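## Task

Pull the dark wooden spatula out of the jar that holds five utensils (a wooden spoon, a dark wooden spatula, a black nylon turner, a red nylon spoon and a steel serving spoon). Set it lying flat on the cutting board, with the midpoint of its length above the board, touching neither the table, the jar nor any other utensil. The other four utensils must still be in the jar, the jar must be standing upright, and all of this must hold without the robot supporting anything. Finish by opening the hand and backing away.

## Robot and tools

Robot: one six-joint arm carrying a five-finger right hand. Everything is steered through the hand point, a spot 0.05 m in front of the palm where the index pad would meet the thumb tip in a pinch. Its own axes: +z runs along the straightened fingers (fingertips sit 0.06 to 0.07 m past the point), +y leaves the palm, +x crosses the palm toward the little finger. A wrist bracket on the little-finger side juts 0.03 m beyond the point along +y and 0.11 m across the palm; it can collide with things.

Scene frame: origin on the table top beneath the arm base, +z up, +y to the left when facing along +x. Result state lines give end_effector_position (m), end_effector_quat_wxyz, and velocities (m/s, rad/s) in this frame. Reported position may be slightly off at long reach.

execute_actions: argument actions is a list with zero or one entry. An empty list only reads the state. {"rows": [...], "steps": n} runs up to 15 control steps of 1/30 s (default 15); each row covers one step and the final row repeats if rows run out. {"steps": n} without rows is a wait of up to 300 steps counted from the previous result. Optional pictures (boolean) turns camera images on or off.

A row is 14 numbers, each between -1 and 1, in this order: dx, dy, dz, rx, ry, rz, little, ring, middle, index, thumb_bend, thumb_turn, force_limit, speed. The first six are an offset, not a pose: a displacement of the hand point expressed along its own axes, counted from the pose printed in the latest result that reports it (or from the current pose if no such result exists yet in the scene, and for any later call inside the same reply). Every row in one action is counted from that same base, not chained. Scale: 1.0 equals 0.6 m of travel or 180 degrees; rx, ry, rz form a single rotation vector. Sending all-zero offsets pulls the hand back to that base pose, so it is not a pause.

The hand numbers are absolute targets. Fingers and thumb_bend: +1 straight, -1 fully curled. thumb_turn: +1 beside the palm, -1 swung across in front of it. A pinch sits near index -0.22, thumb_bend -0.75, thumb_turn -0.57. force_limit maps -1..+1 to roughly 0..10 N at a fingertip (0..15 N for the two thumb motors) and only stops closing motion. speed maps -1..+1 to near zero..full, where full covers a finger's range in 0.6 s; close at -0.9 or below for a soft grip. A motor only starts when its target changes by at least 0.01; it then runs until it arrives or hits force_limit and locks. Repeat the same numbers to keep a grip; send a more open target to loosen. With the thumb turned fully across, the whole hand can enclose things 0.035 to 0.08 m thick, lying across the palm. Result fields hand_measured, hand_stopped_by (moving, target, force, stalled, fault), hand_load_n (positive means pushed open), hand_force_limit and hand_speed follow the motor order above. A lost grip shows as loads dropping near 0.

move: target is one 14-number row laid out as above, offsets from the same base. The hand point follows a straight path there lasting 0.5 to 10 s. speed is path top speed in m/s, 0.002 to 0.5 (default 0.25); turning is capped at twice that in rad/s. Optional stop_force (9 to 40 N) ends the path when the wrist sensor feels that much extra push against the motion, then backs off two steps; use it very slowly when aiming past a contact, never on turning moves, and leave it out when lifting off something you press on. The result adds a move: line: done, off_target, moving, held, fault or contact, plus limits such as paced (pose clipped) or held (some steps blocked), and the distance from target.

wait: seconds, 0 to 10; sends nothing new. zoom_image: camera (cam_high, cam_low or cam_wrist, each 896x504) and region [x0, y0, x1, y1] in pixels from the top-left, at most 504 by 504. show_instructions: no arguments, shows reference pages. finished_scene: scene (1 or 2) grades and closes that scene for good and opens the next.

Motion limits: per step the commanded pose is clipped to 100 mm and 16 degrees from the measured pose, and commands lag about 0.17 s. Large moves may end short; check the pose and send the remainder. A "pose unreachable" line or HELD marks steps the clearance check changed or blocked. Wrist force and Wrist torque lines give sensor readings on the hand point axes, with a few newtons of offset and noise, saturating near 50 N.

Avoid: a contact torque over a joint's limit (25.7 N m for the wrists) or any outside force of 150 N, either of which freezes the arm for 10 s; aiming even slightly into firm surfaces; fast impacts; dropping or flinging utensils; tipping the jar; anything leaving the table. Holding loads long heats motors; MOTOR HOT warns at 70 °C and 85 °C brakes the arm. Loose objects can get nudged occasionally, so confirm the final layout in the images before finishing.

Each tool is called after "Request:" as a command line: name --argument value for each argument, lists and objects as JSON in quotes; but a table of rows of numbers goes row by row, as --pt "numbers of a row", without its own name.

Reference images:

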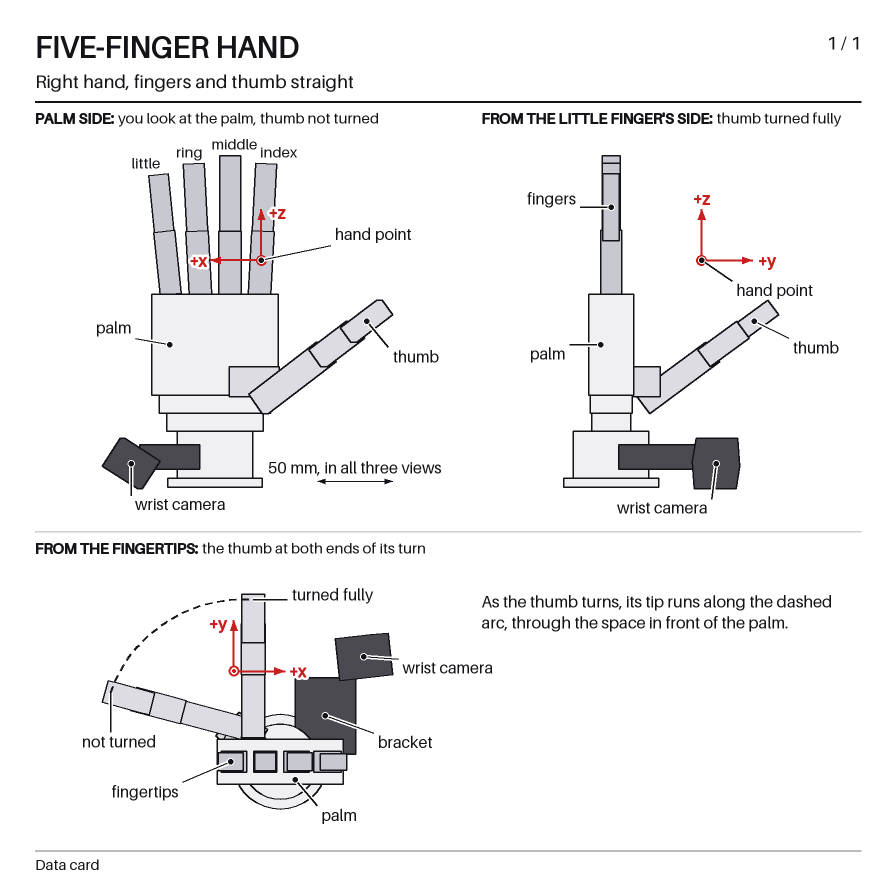

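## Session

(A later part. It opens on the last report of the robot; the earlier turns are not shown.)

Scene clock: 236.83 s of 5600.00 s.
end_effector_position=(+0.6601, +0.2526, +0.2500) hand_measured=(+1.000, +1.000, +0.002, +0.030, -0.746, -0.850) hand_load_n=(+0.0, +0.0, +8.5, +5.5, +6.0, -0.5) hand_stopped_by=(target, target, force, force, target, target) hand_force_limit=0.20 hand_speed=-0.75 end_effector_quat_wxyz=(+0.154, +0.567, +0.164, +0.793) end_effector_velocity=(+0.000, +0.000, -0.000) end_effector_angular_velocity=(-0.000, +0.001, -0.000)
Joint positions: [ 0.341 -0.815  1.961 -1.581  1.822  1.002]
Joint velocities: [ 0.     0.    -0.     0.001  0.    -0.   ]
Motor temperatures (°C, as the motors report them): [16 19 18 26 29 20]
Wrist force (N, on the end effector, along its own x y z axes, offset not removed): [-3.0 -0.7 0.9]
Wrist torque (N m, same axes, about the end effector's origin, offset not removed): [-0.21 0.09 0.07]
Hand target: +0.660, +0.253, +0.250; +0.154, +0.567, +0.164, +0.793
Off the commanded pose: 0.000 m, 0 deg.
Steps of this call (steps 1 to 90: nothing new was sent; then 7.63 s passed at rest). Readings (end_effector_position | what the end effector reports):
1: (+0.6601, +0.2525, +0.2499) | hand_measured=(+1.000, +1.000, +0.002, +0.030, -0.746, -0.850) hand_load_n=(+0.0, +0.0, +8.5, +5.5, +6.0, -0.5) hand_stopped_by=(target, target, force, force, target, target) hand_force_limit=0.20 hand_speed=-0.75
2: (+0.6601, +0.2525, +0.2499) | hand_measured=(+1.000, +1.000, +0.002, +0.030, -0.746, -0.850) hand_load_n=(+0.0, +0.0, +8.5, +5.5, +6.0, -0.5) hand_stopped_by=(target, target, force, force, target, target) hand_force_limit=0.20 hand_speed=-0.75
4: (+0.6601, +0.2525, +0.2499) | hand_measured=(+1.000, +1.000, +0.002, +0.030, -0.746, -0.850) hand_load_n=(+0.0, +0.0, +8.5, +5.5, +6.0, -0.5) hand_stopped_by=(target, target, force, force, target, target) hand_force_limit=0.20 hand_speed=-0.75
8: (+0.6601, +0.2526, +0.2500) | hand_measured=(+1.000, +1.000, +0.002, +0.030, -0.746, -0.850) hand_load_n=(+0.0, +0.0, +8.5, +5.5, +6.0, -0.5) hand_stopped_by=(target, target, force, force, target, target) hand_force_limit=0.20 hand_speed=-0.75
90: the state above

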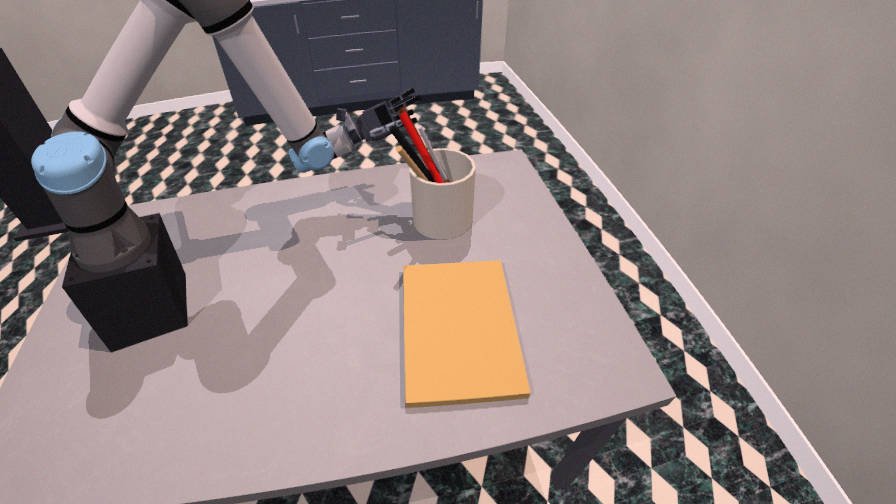

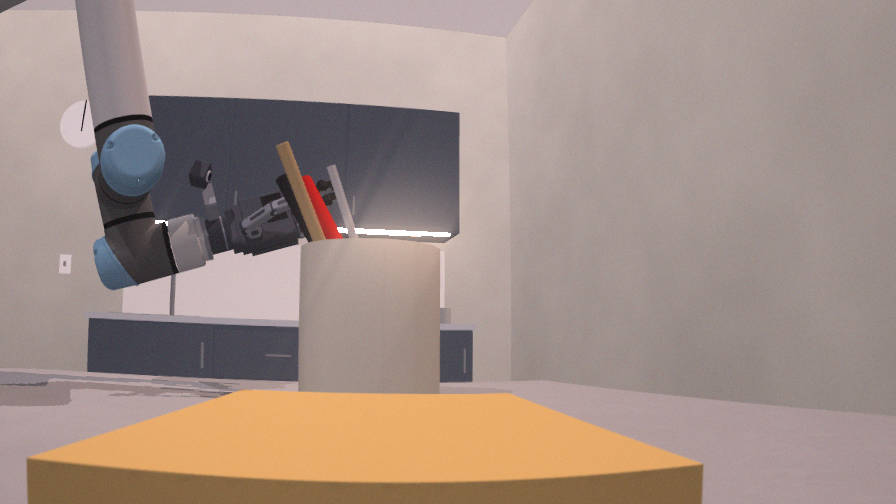

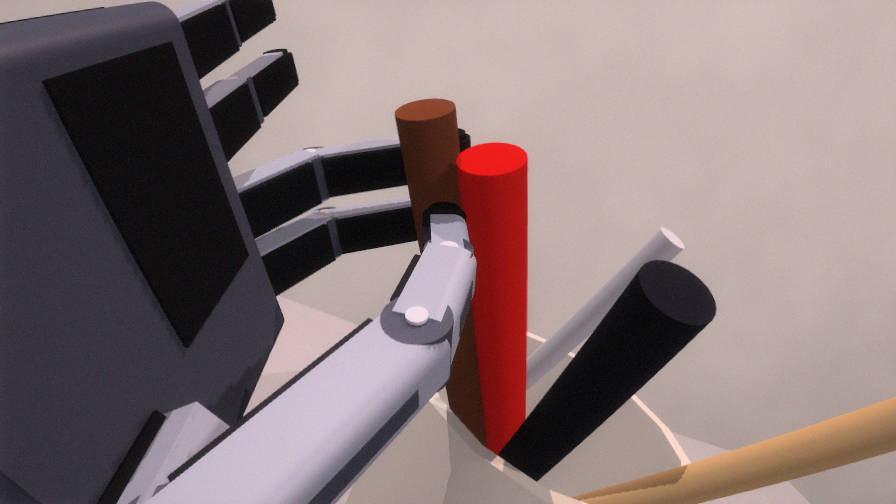

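Request:
move --target '[-0.051, 0.002, 0, 0, 0, 0, 1.0, 1.0, -0.3, -0.3, -0.75, -0.85, 0.2, -0.75]' --speed 0.04

Request:
move --target '[0, 0.008, 0.005, -0.03, -0.019, 0.027, 1.0, 1.0, -0.3, -0.3, -0.75, -0.85, 0.2, -0.75]' --speed 0.06

Scene clock: 264.93 s of 5600.00 s.
end_effector_position=(+0.6695, +0.2384, +0.2247) hand_measured=(+1.000, +1.000, +0.002, +0.030, -0.746, -0.850) hand_load_n=(+0.0, +0.0, +8.0, +5.5, +6.5, -0.5) hand_stopped_by=(target, target, force, force, target, target) hand_force_limit=0.20 hand_speed=-0.75 end_effector_quat_wxyz=(+0.154, +0.567, +0.164, +0.793) end_effector_velocity=(+0.000, -0.001, -0.002) end_effector_angular_velocity=(+0.001, +0.000, +0.000)
Joint positions: [ 0.307 -0.756  1.944 -1.62   1.791  1.017]
Joint velocities: [-0.002  0.004 -0.001 -0.003 -0.002  0.001]
Motor temperatures (°C, as the motors report them): [16 19 18 26 29 20]
Wrist force (N, on the end effector, along its own x y z axes, offset not removed): [-2.3 0.7 1.3]
Wrist torque (N m, same axes, about the end effector's origin, offset not removed): [0.01 0.27 -0.05]
Hand target: +0.670, +0.238, +0.225; +0.154, +0.567, +0.164, +0.793
Off the commanded pose: 0.000 m, 0 deg.
After step 90, 23.97 s passed at rest.
move: done

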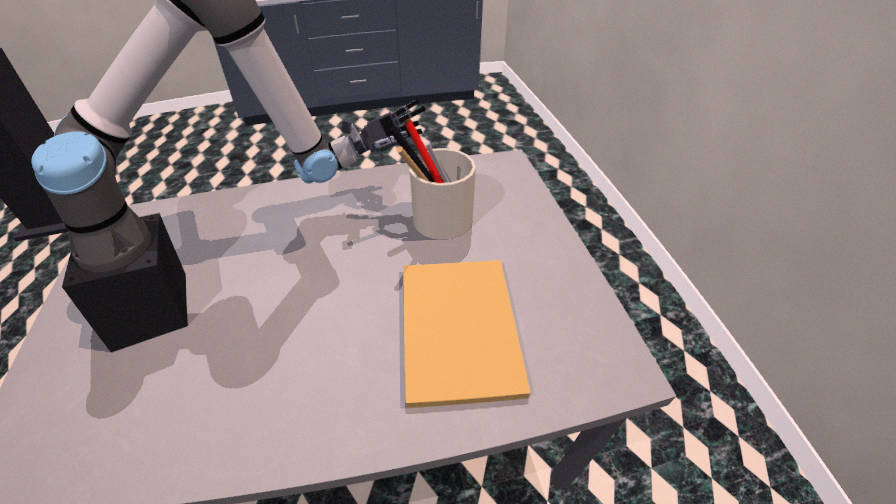

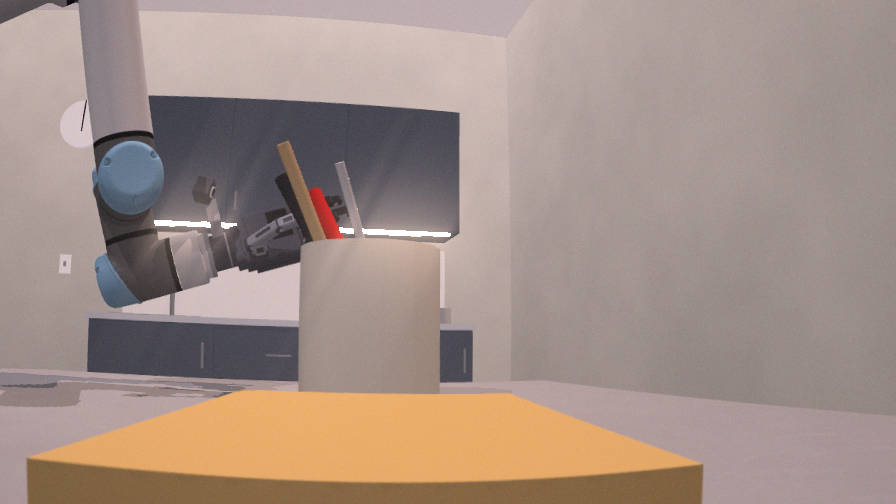

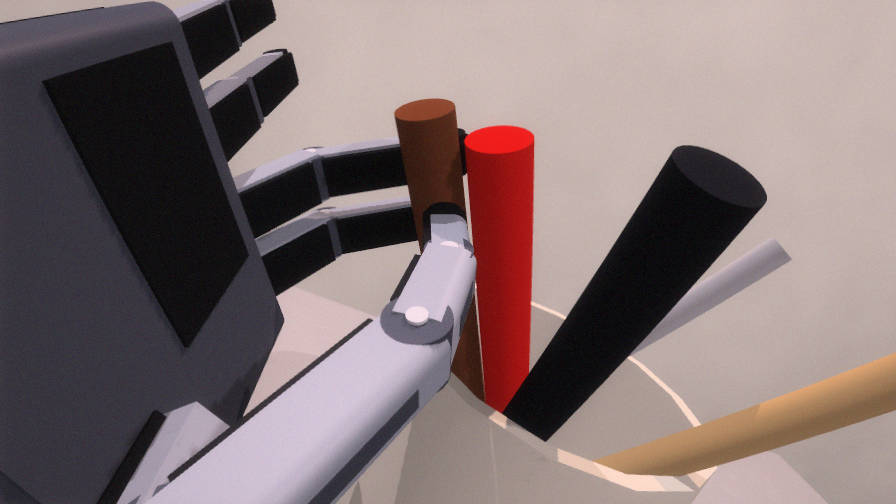

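Scene clock: 266.40 s of 5600.00 s.
end_effector_position=(+0.6720, +0.2344, +0.2276) hand_measured=(+1.000, +1.000, +0.002, +0.030, -0.746, -0.850) hand_load_n=(+0.0, +0.0, +6.0, +8.5, +8.0, +2.0) hand_stopped_by=(target, target, force, force, target, target) hand_force_limit=0.20 hand_speed=-0.75 end_effector_quat_wxyz=(+0.151, +0.589, +0.098, +0.788) end_effector_velocity=(-0.000, +0.000, -0.000) end_effector_angular_velocity=(+0.007, +0.002, -0.005)
Joint positions: [ 0.346 -0.775  1.9   -1.557  1.938  1.085]
Joint velocities: [ 0.003 -0.    -0.003  0.005  0.01   0.005]
Motor temperatures (°C, as the motors report them): [16 19 18 26 29 20]
Wrist force (N, on the end effector, along its own x y z axes, offset not removed): [-1.1 -1.2 3.1]
Wrist torque (N m, same axes, about the end effector's origin, offset not removed): [-0.33 0.32 -0.06]
Hand target: +0.672, +0.234, +0.228; +0.151, +0.589, +0.097, +0.788
Off the commanded pose: 0.000 m, 0 deg.
move: done

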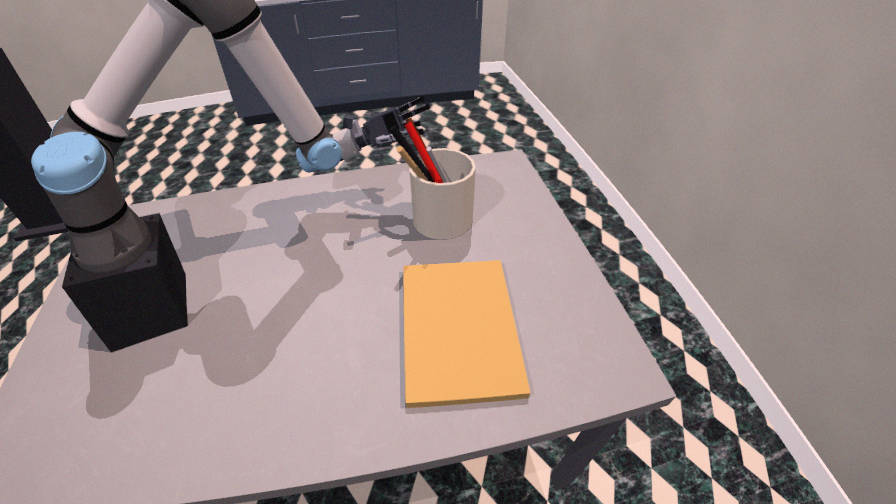

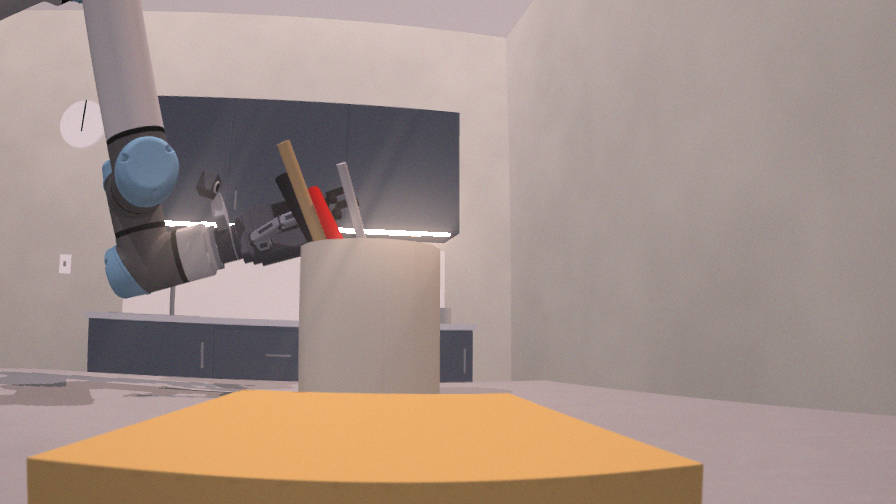

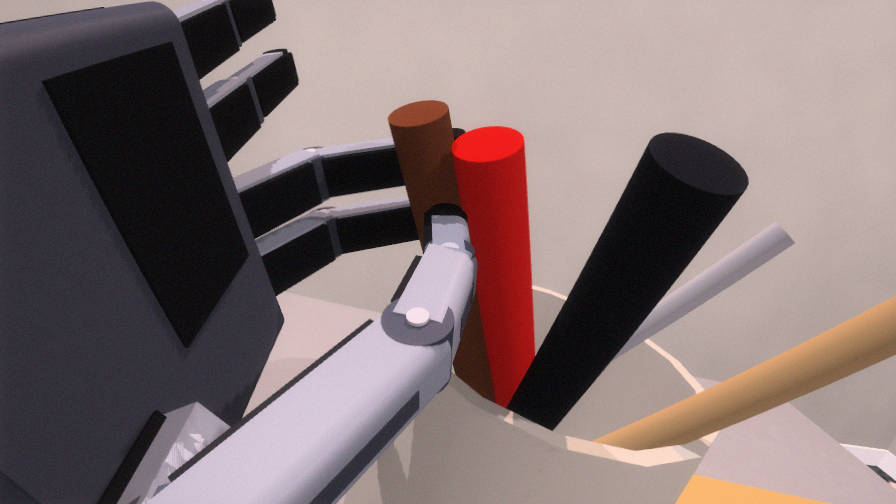

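Request:
move --target '[0.045, -0.004, 0, 0, 0, 0, 1.0, 1.0, -0.3, -0.3, -0.75, -0.85, 0.2, -0.75]' --speed 0.04

Scene clock: 269.60 s of 5600.00 s.
end_effector_position=(+0.6653, +0.2461, +0.2509) hand_measured=(+1.000, +1.000, +0.002, +0.030, -0.746, -0.850) hand_load_n=(+0.0, +0.0, +8.0, +5.0, +6.5, +0.0) hand_stopped_by=(target, target, force, force, target, target) hand_force_limit=0.20 hand_speed=-0.75 end_effector_quat_wxyz=(+0.151, +0.589, +0.098, +0.788) end_effector_velocity=(-0.001, +0.001, +0.001) end_effector_angular_velocity=(-0.001, +0.001, +0.001)
Joint positions: [ 0.373 -0.827  1.911 -1.52   1.962  1.073]
Joint velocities: [ 0.002 -0.002  0.001  0.003  0.001 -0.001]
Motor temperatures (°C, as the motors report them): [16 20 18 26 29 20]
Wrist force (N, on the end effector, along its own x y z axes, offset not removed): [-4.1 -1.0 2.2]
Wrist torque (N m, same axes, about the end effector's origin, offset not removed): [-0.45 0.29 -0.14]
Hand target: +0.665, +0.246, +0.251; +0.151, +0.589, +0.098, +0.788
Off the commanded pose: 0.000 m, 0 deg.
move: done

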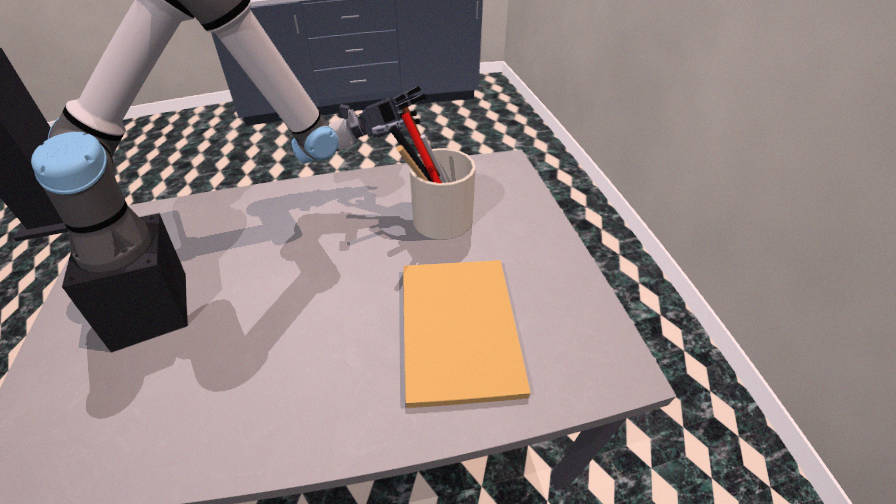

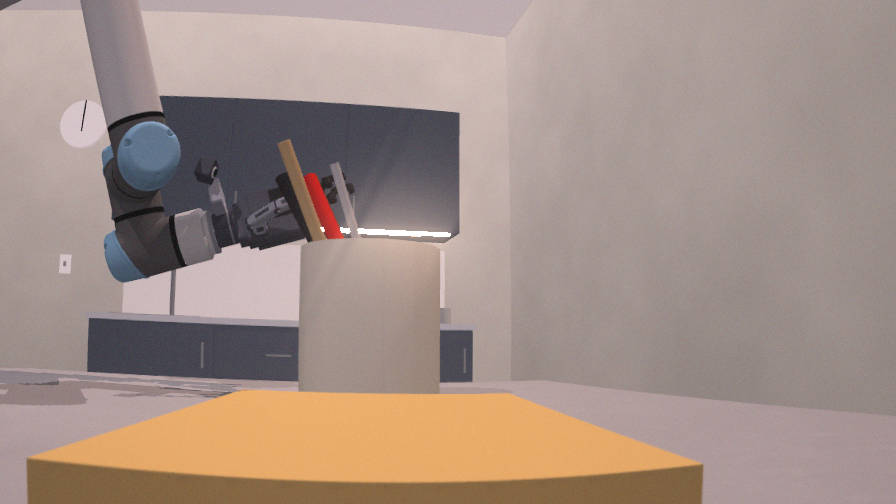

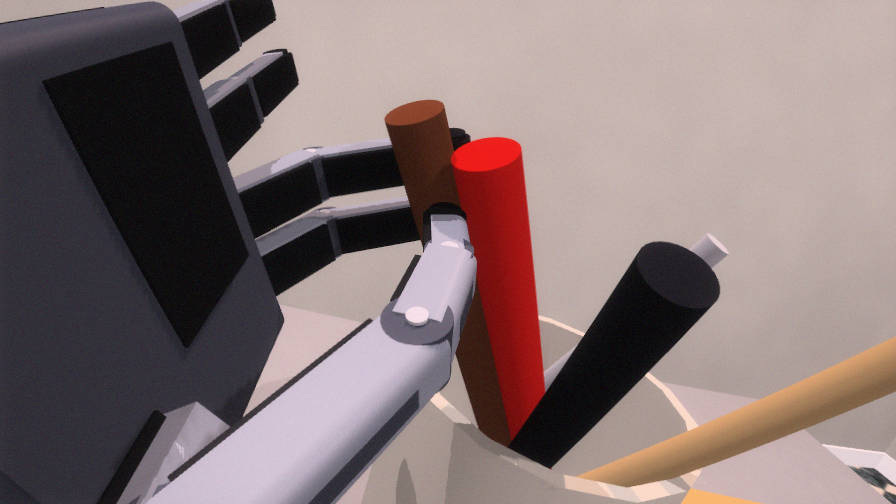

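Request:
move --target '[0.06, -0.002, 0, 0, 0, 0, 1.0, 1.0, -0.3, -0.3, -0.75, -0.85, 0.2, -0.75]' --speed 0.04

Request:
zoom_image --camera "cam_high" --region '[390, 110, 490, 200]'

Scene clock: 283.07 s of 5600.00 s.
end_effector_position=(+0.6560, +0.2599, +0.2827) hand_measured=(+1.000, +1.000, +0.002, +0.030, -0.746, -0.850) hand_load_n=(+0.0, +0.0, +9.0, +4.0, +6.0, -1.0) hand_stopped_by=(target, target, force, force, target, target) hand_force_limit=0.20 hand_speed=-0.75 end_effector_quat_wxyz=(+0.151, +0.589, +0.098, +0.788) end_effector_velocity=(-0.000, +0.000, +0.002) end_effector_angular_velocity=(-0.000, -0.000, -0.001)
Joint positions: [ 0.406 -0.897  1.922 -1.468  1.992  1.058]
Joint velocities: [ 0.001 -0.004  0.     0.003  0.001 -0.001]
Motor temperatures (°C, as the motors report them): [16 20 18 26 29 20]
Wrist force (N, on the end effector, along its own x y z axes, offset not removed): [-3.5 -1.4 1.9]
Wrist torque (N m, same axes, about the end effector's origin, offset not removed): [-0.44 0.21 -0.03]
Hand target: +0.656, +0.260, +0.283; +0.151, +0.589, +0.098, +0.788
Off the commanded pose: 0.000 m, 0 deg.
After step 90, 9.20 s passed at rest.
move: done

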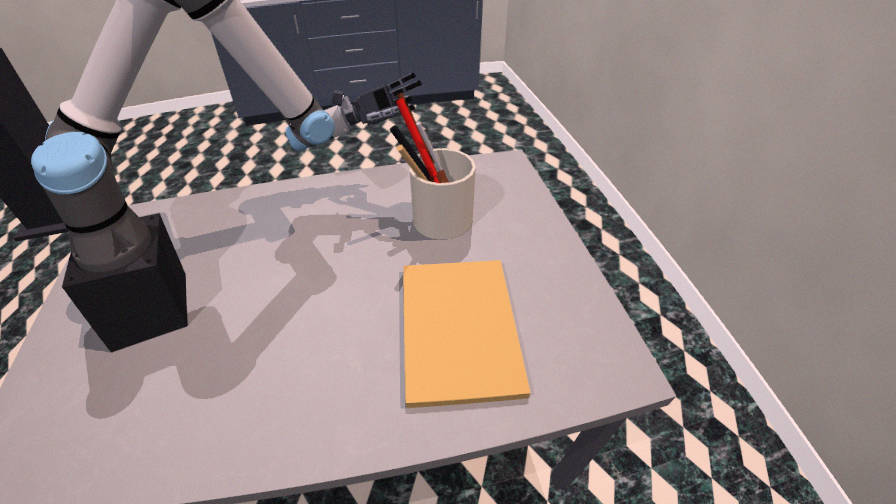

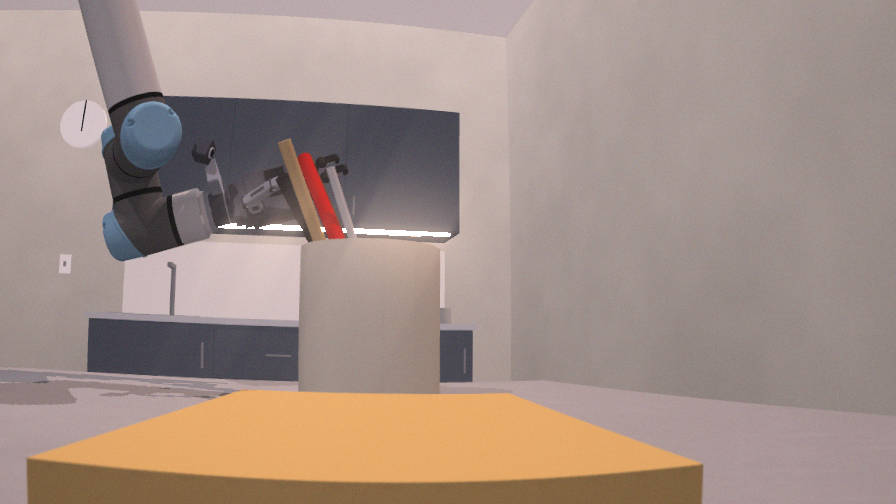

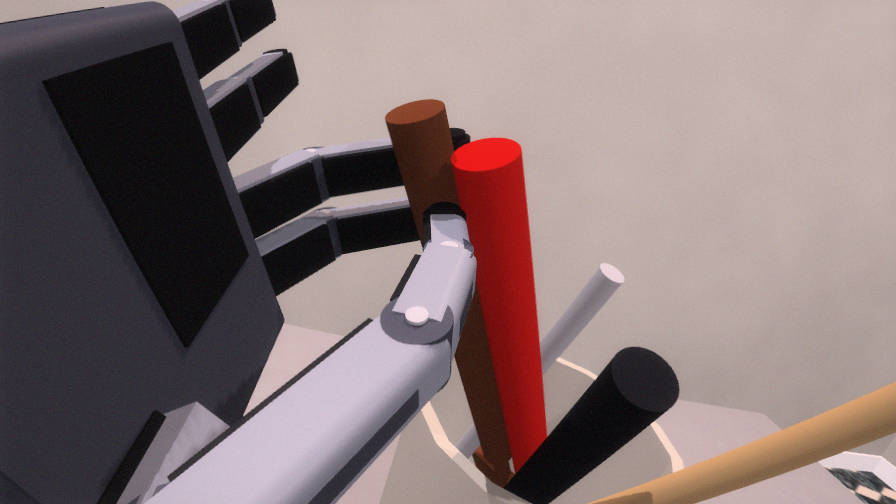

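Region (390, 110, 490, 200) of cam_high's 896x504 image, scaled by 5.040, with more detail than that image has; it fills the top 454 rows of this view, and the rest is white.

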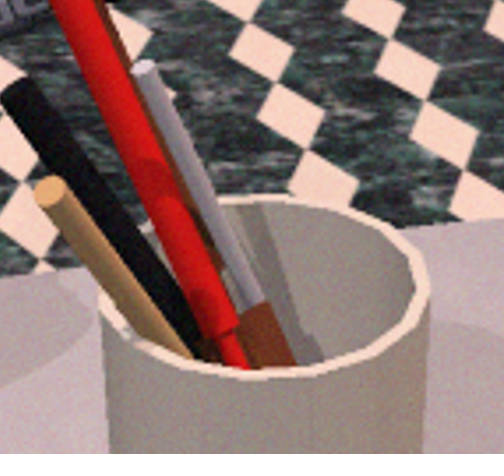

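Request:
move --target '[-0.101, 0.006, 0, 0, 0, 0, 1.0, 1.0, -0.3, -0.3, -0.75, -0.85, 0.2, -0.75]' --speed 0.05

Request:
move --target '[0, -0.0053, 0, -0.121, 0.017, 0, 1.0, 1.0, -0.3, -0.3, -0.75, -0.85, 0.2, -0.75]' --speed 0.12

Scene clock: 327.37 s of 5600.00 s.
end_effector_position=(+0.6714, +0.2352, +0.2297) hand_measured=(+1.000, +1.000, +0.002, +0.030, -0.746, -0.850) hand_load_n=(+0.0, +0.0, +7.5, +6.5, +6.5, +1.0) hand_stopped_by=(target, target, force, force, target, target) hand_force_limit=0.20 hand_speed=-0.75 end_effector_quat_wxyz=(+0.151, +0.589, +0.098, +0.788) end_effector_velocity=(+0.001, -0.000, -0.000) end_effector_angular_velocity=(+0.001, -0.003, +0.001)
Joint positions: [ 0.348 -0.78   1.902 -1.554  1.94   1.084]
Joint velocities: [-0.001  0.003 -0.001 -0.004 -0.002  0.   ]
Motor temperatures (°C, as the motors report them): [16 20 18 26 29 20]
Wrist force (N, on the end effector, along its own x y z axes, offset not removed): [-1.3 0.3 2.6]
Wrist torque (N m, same axes, about the end effector's origin, offset not removed): [-0.14 0.21 0.10]
Hand target: +0.671, +0.235, +0.230; +0.151, +0.589, +0.098, +0.788
Off the commanded pose: 0.000 m, 0 deg.
After step 90, 39.70 s passed at rest.
move: done

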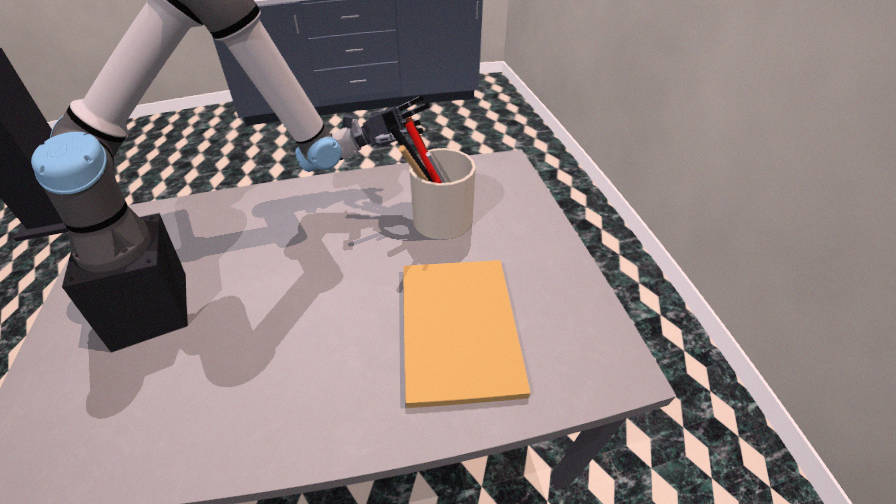

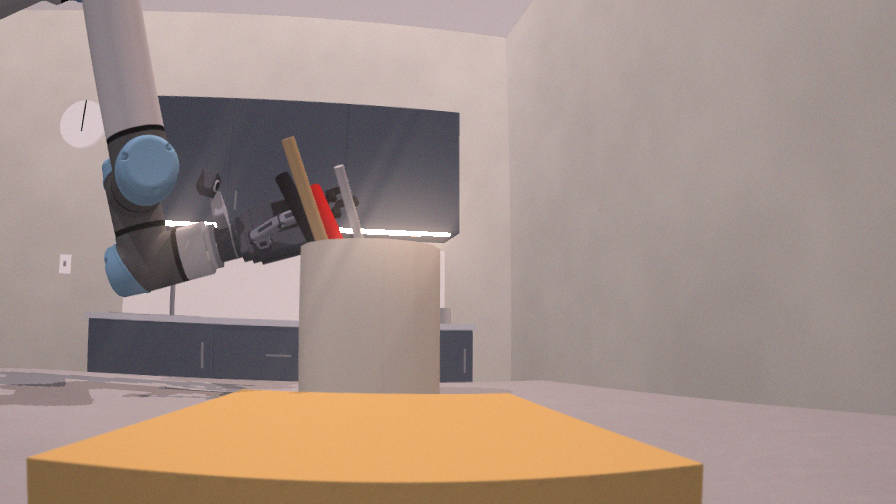

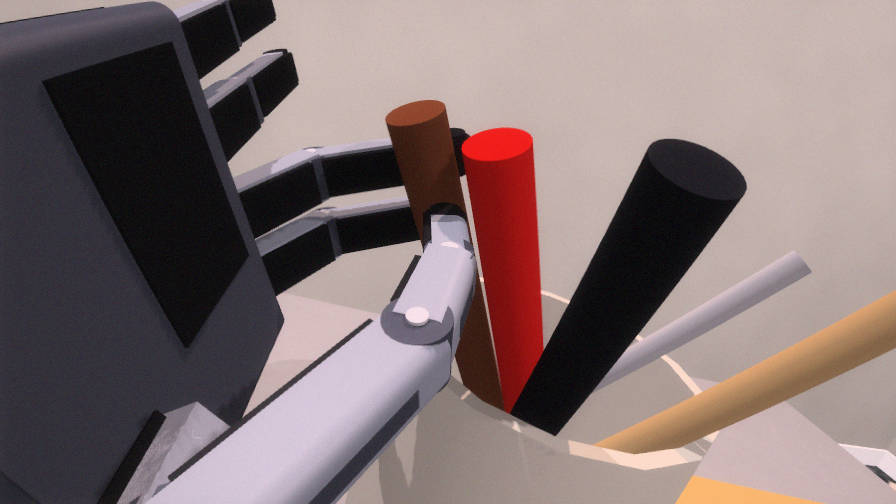

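Scene clock: 329.37 s of 5600.00 s.
end_effector_position=(+0.6718, +0.2382, +0.2286) hand_measured=(+1.000, +1.000, +0.002, +0.030, -0.744, -0.850) hand_load_n=(+0.0, +0.0, +6.0, +7.0, +10.0, +1.0) hand_stopped_by=(target, target, force, force, target, target) hand_force_limit=0.20 hand_speed=-0.75 end_effector_quat_wxyz=(+0.257, +0.529, -0.049, +0.808) end_effector_velocity=(-0.000, +0.001, -0.001) end_effector_angular_velocity=(+0.001, -0.004, -0.006)
Joint positions: [ 0.442 -0.616  1.671 -1.822  2.305  0.861]
Joint velocities: [ 0.002  0.006 -0.007 -0.01   0.006 -0.008]
Motor temperatures (°C, as the motors report them): [16 20 18 26 29 20]
Wrist force (N, on the end effector, along its own x y z axes, offset not removed): [-1.8 -0.4 1.3]
Wrist torque (N m, same axes, about the end effector's origin, offset not removed): [-0.15 0.29 0.02]
Hand target: +0.672, +0.238, +0.229; +0.257, +0.529, -0.049, +0.808
Off the commanded pose: 0.000 m, 0 deg.
move: done

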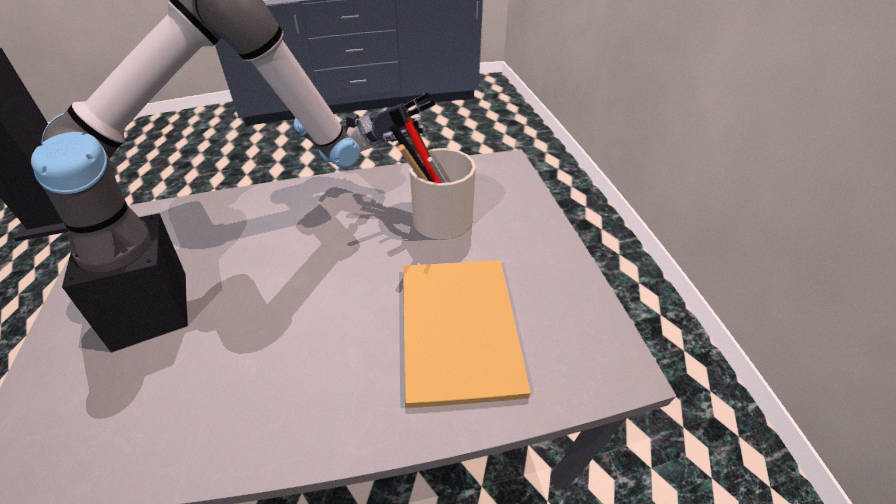

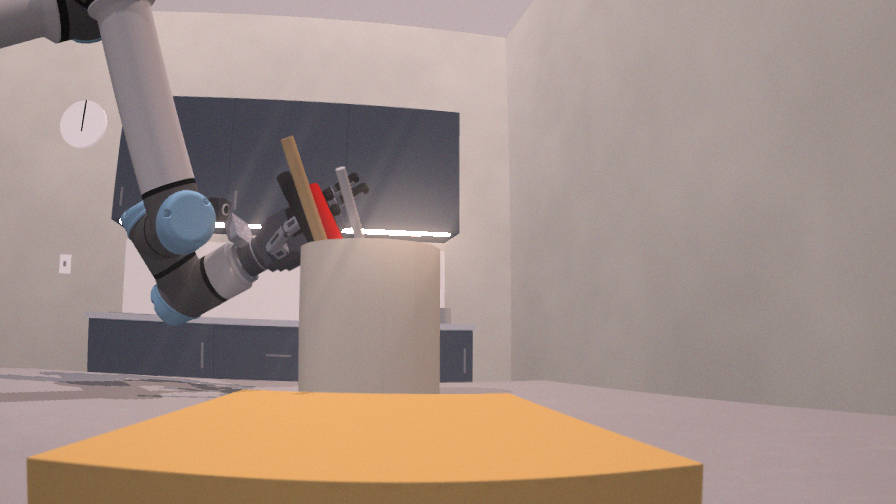

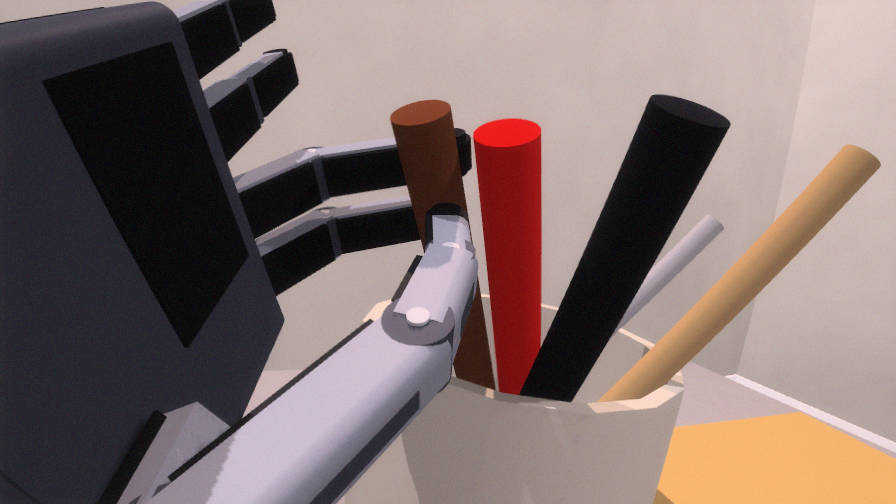

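Request:
move --target '[0.045, -0.005, 0, 0, 0, 0, 1.0, 1.0, -0.3, -0.3, -0.75, -0.85, 0.2, -0.75]' --speed 0.03

Scene clock: 332.10 s of 5600.00 s.
end_effector_position=(+0.6649, +0.2505, +0.2516) hand_measured=(+1.000, +1.000, +0.002, +0.030, -0.744, -0.850) hand_load_n=(+0.0, +0.0, +7.5, +6.5, +5.5, +0.5) hand_stopped_by=(target, target, force, force, target, target) hand_force_limit=0.20 hand_speed=-0.75 end_effector_quat_wxyz=(+0.257, +0.529, -0.049, +0.808) end_effector_velocity=(-0.001, +0.002, +0.002) end_effector_angular_velocity=(+0.000, -0.000, +0.002)
Joint positions: [ 0.466 -0.661  1.685 -1.807  2.322  0.838]
Joint velocities: [ 0.004 -0.003  0.001  0.001  0.001 -0.001]
Motor temperatures (°C, as the motors report them): [16 20 18 26 29 20]
Wrist force (N, on the end effector, along its own x y z axes, offset not removed): [-3.8 -0.7 -0.8]
Wrist torque (N m, same axes, about the end effector's origin, offset not removed): [-0.11 0.34 0.07]
Hand target: +0.665, +0.251, +0.252; +0.257, +0.529, -0.049, +0.808
Off the commanded pose: 0.000 m, 0 deg.
move: done

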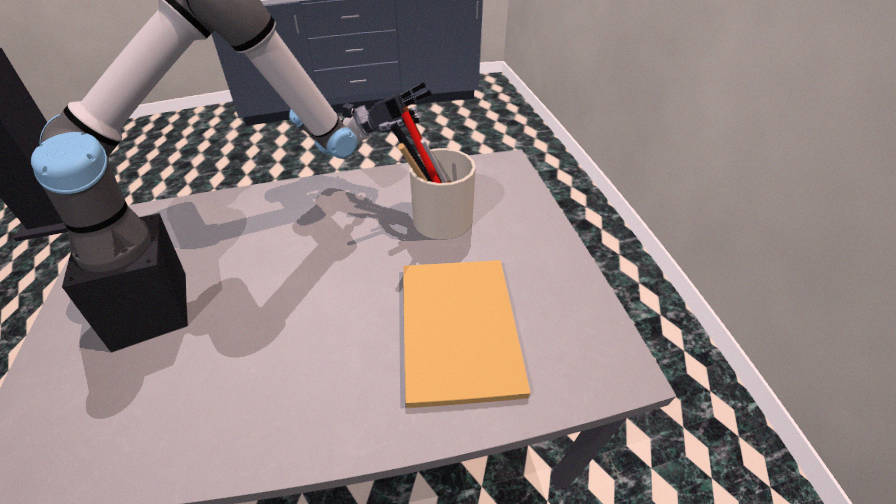

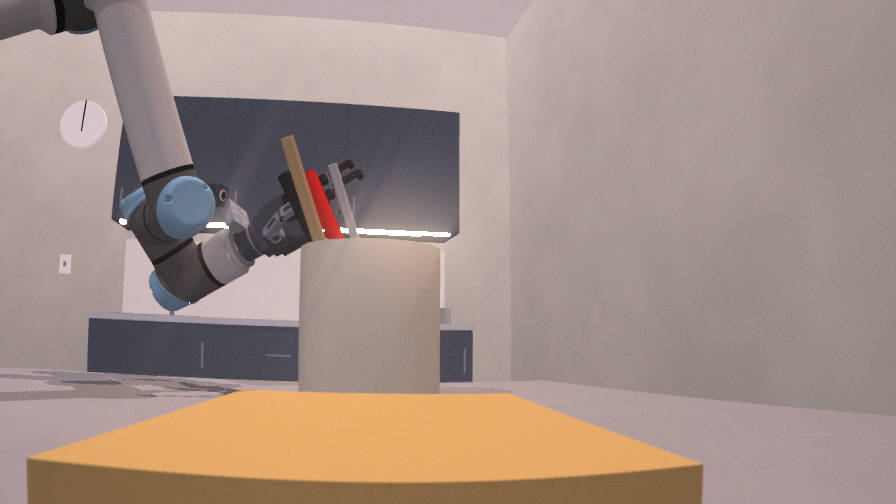

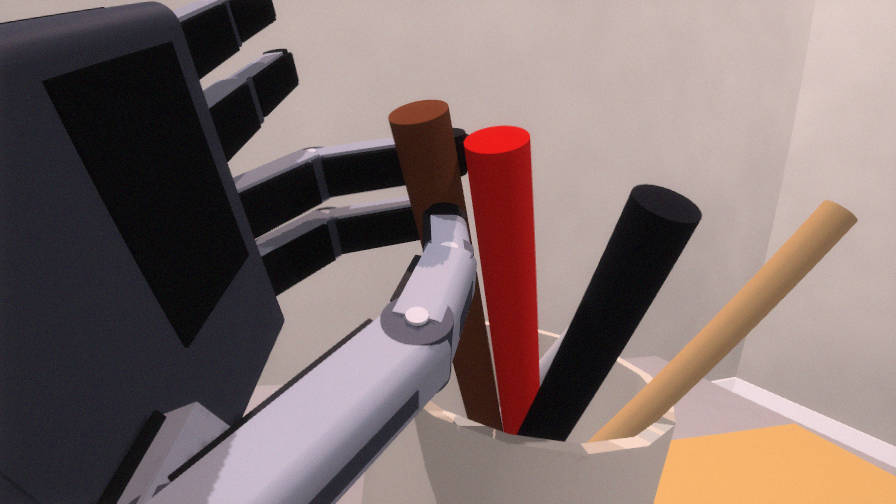

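Request:
move --target '[0.062, -0.004, 0.004, 0, 0, 0, 1.0, 1.0, -0.3, -0.3, -0.75, -0.85, 0.2, -0.75]' --speed 0.05

Request:
zoom_image --camera "cam_high" --region '[390, 110, 490, 200]'

Scene clock: 361.53 s of 5600.00 s.
end_effector_position=(+0.6565, +0.2652, +0.2846) hand_measured=(+1.000, +1.000, +0.002, +0.030, -0.744, -0.850) hand_load_n=(+0.0, +0.0, +8.5, +4.0, +6.5, -0.5) hand_stopped_by=(target, target, force, force, target, target) hand_force_limit=0.20 hand_speed=-0.75 end_effector_quat_wxyz=(+0.257, +0.529, -0.049, +0.808) end_effector_velocity=(-0.000, -0.001, +0.002) end_effector_angular_velocity=(-0.000, -0.000, -0.002)
Joint positions: [ 0.495 -0.725  1.701 -1.779  2.343  0.809]
Joint velocities: [-0.    -0.003  0.001  0.001  0.001 -0.002]
Motor temperatures (°C, as the motors report them): [16 20 18 26 29 20]
Wrist force (N, on the end effector, along its own x y z axes, offset not removed): [-4.4 2.2 0.4]
Wrist torque (N m, same axes, about the end effector's origin, offset not removed): [0.15 0.34 -0.08]
Hand target: +0.656, +0.265, +0.285; +0.257, +0.529, -0.049, +0.808
Off the commanded pose: 0.000 m, 0 deg.
After step 90, 25.33 s passed at rest.
move: done

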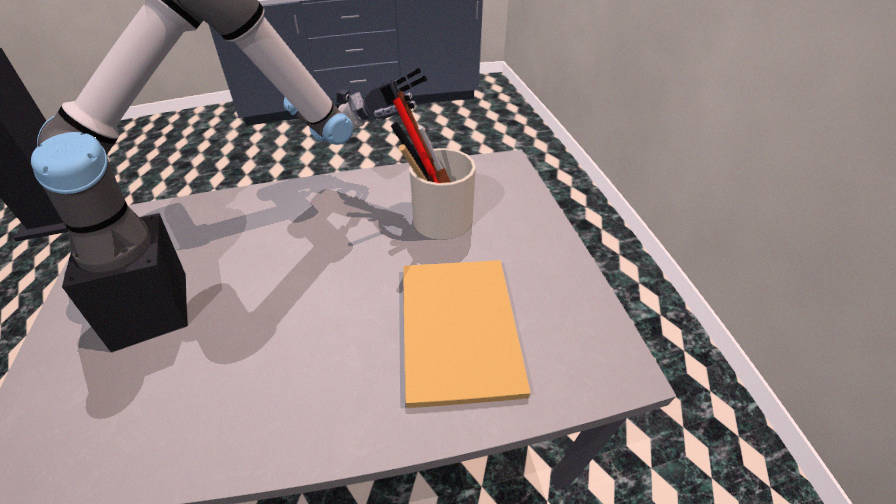

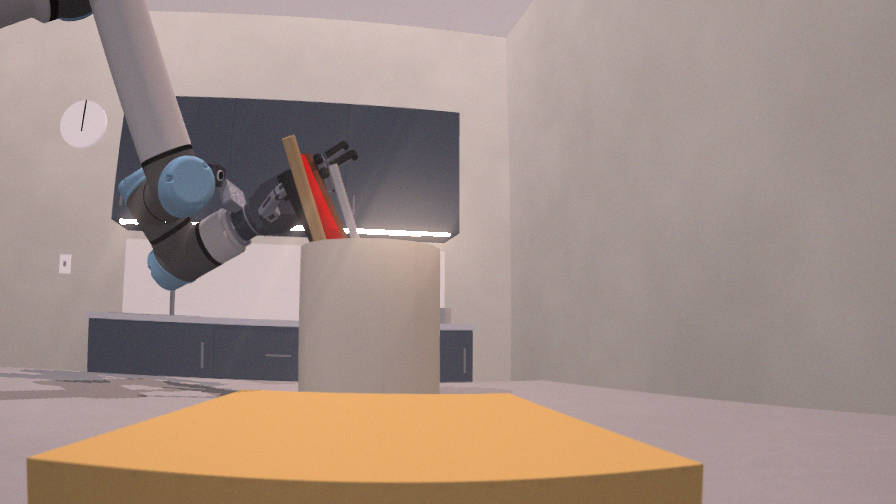

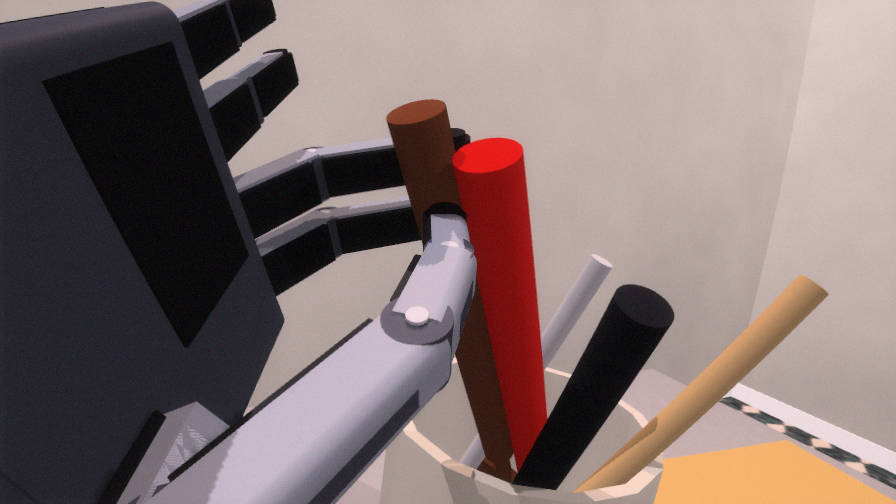

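Region (390, 110, 490, 200) of cam_high's 896x504 image, scaled by 5.040, with more detail than that image has; it fills the top 454 rows of this view, and the rest is white.

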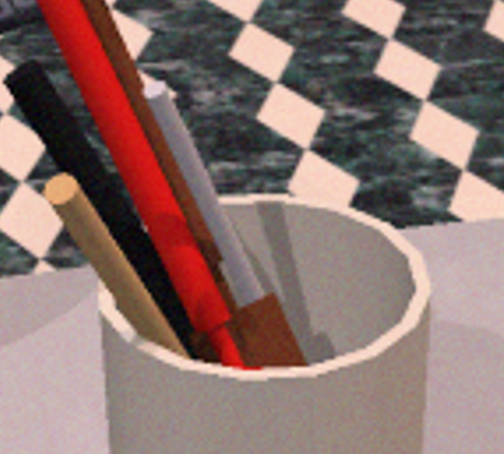

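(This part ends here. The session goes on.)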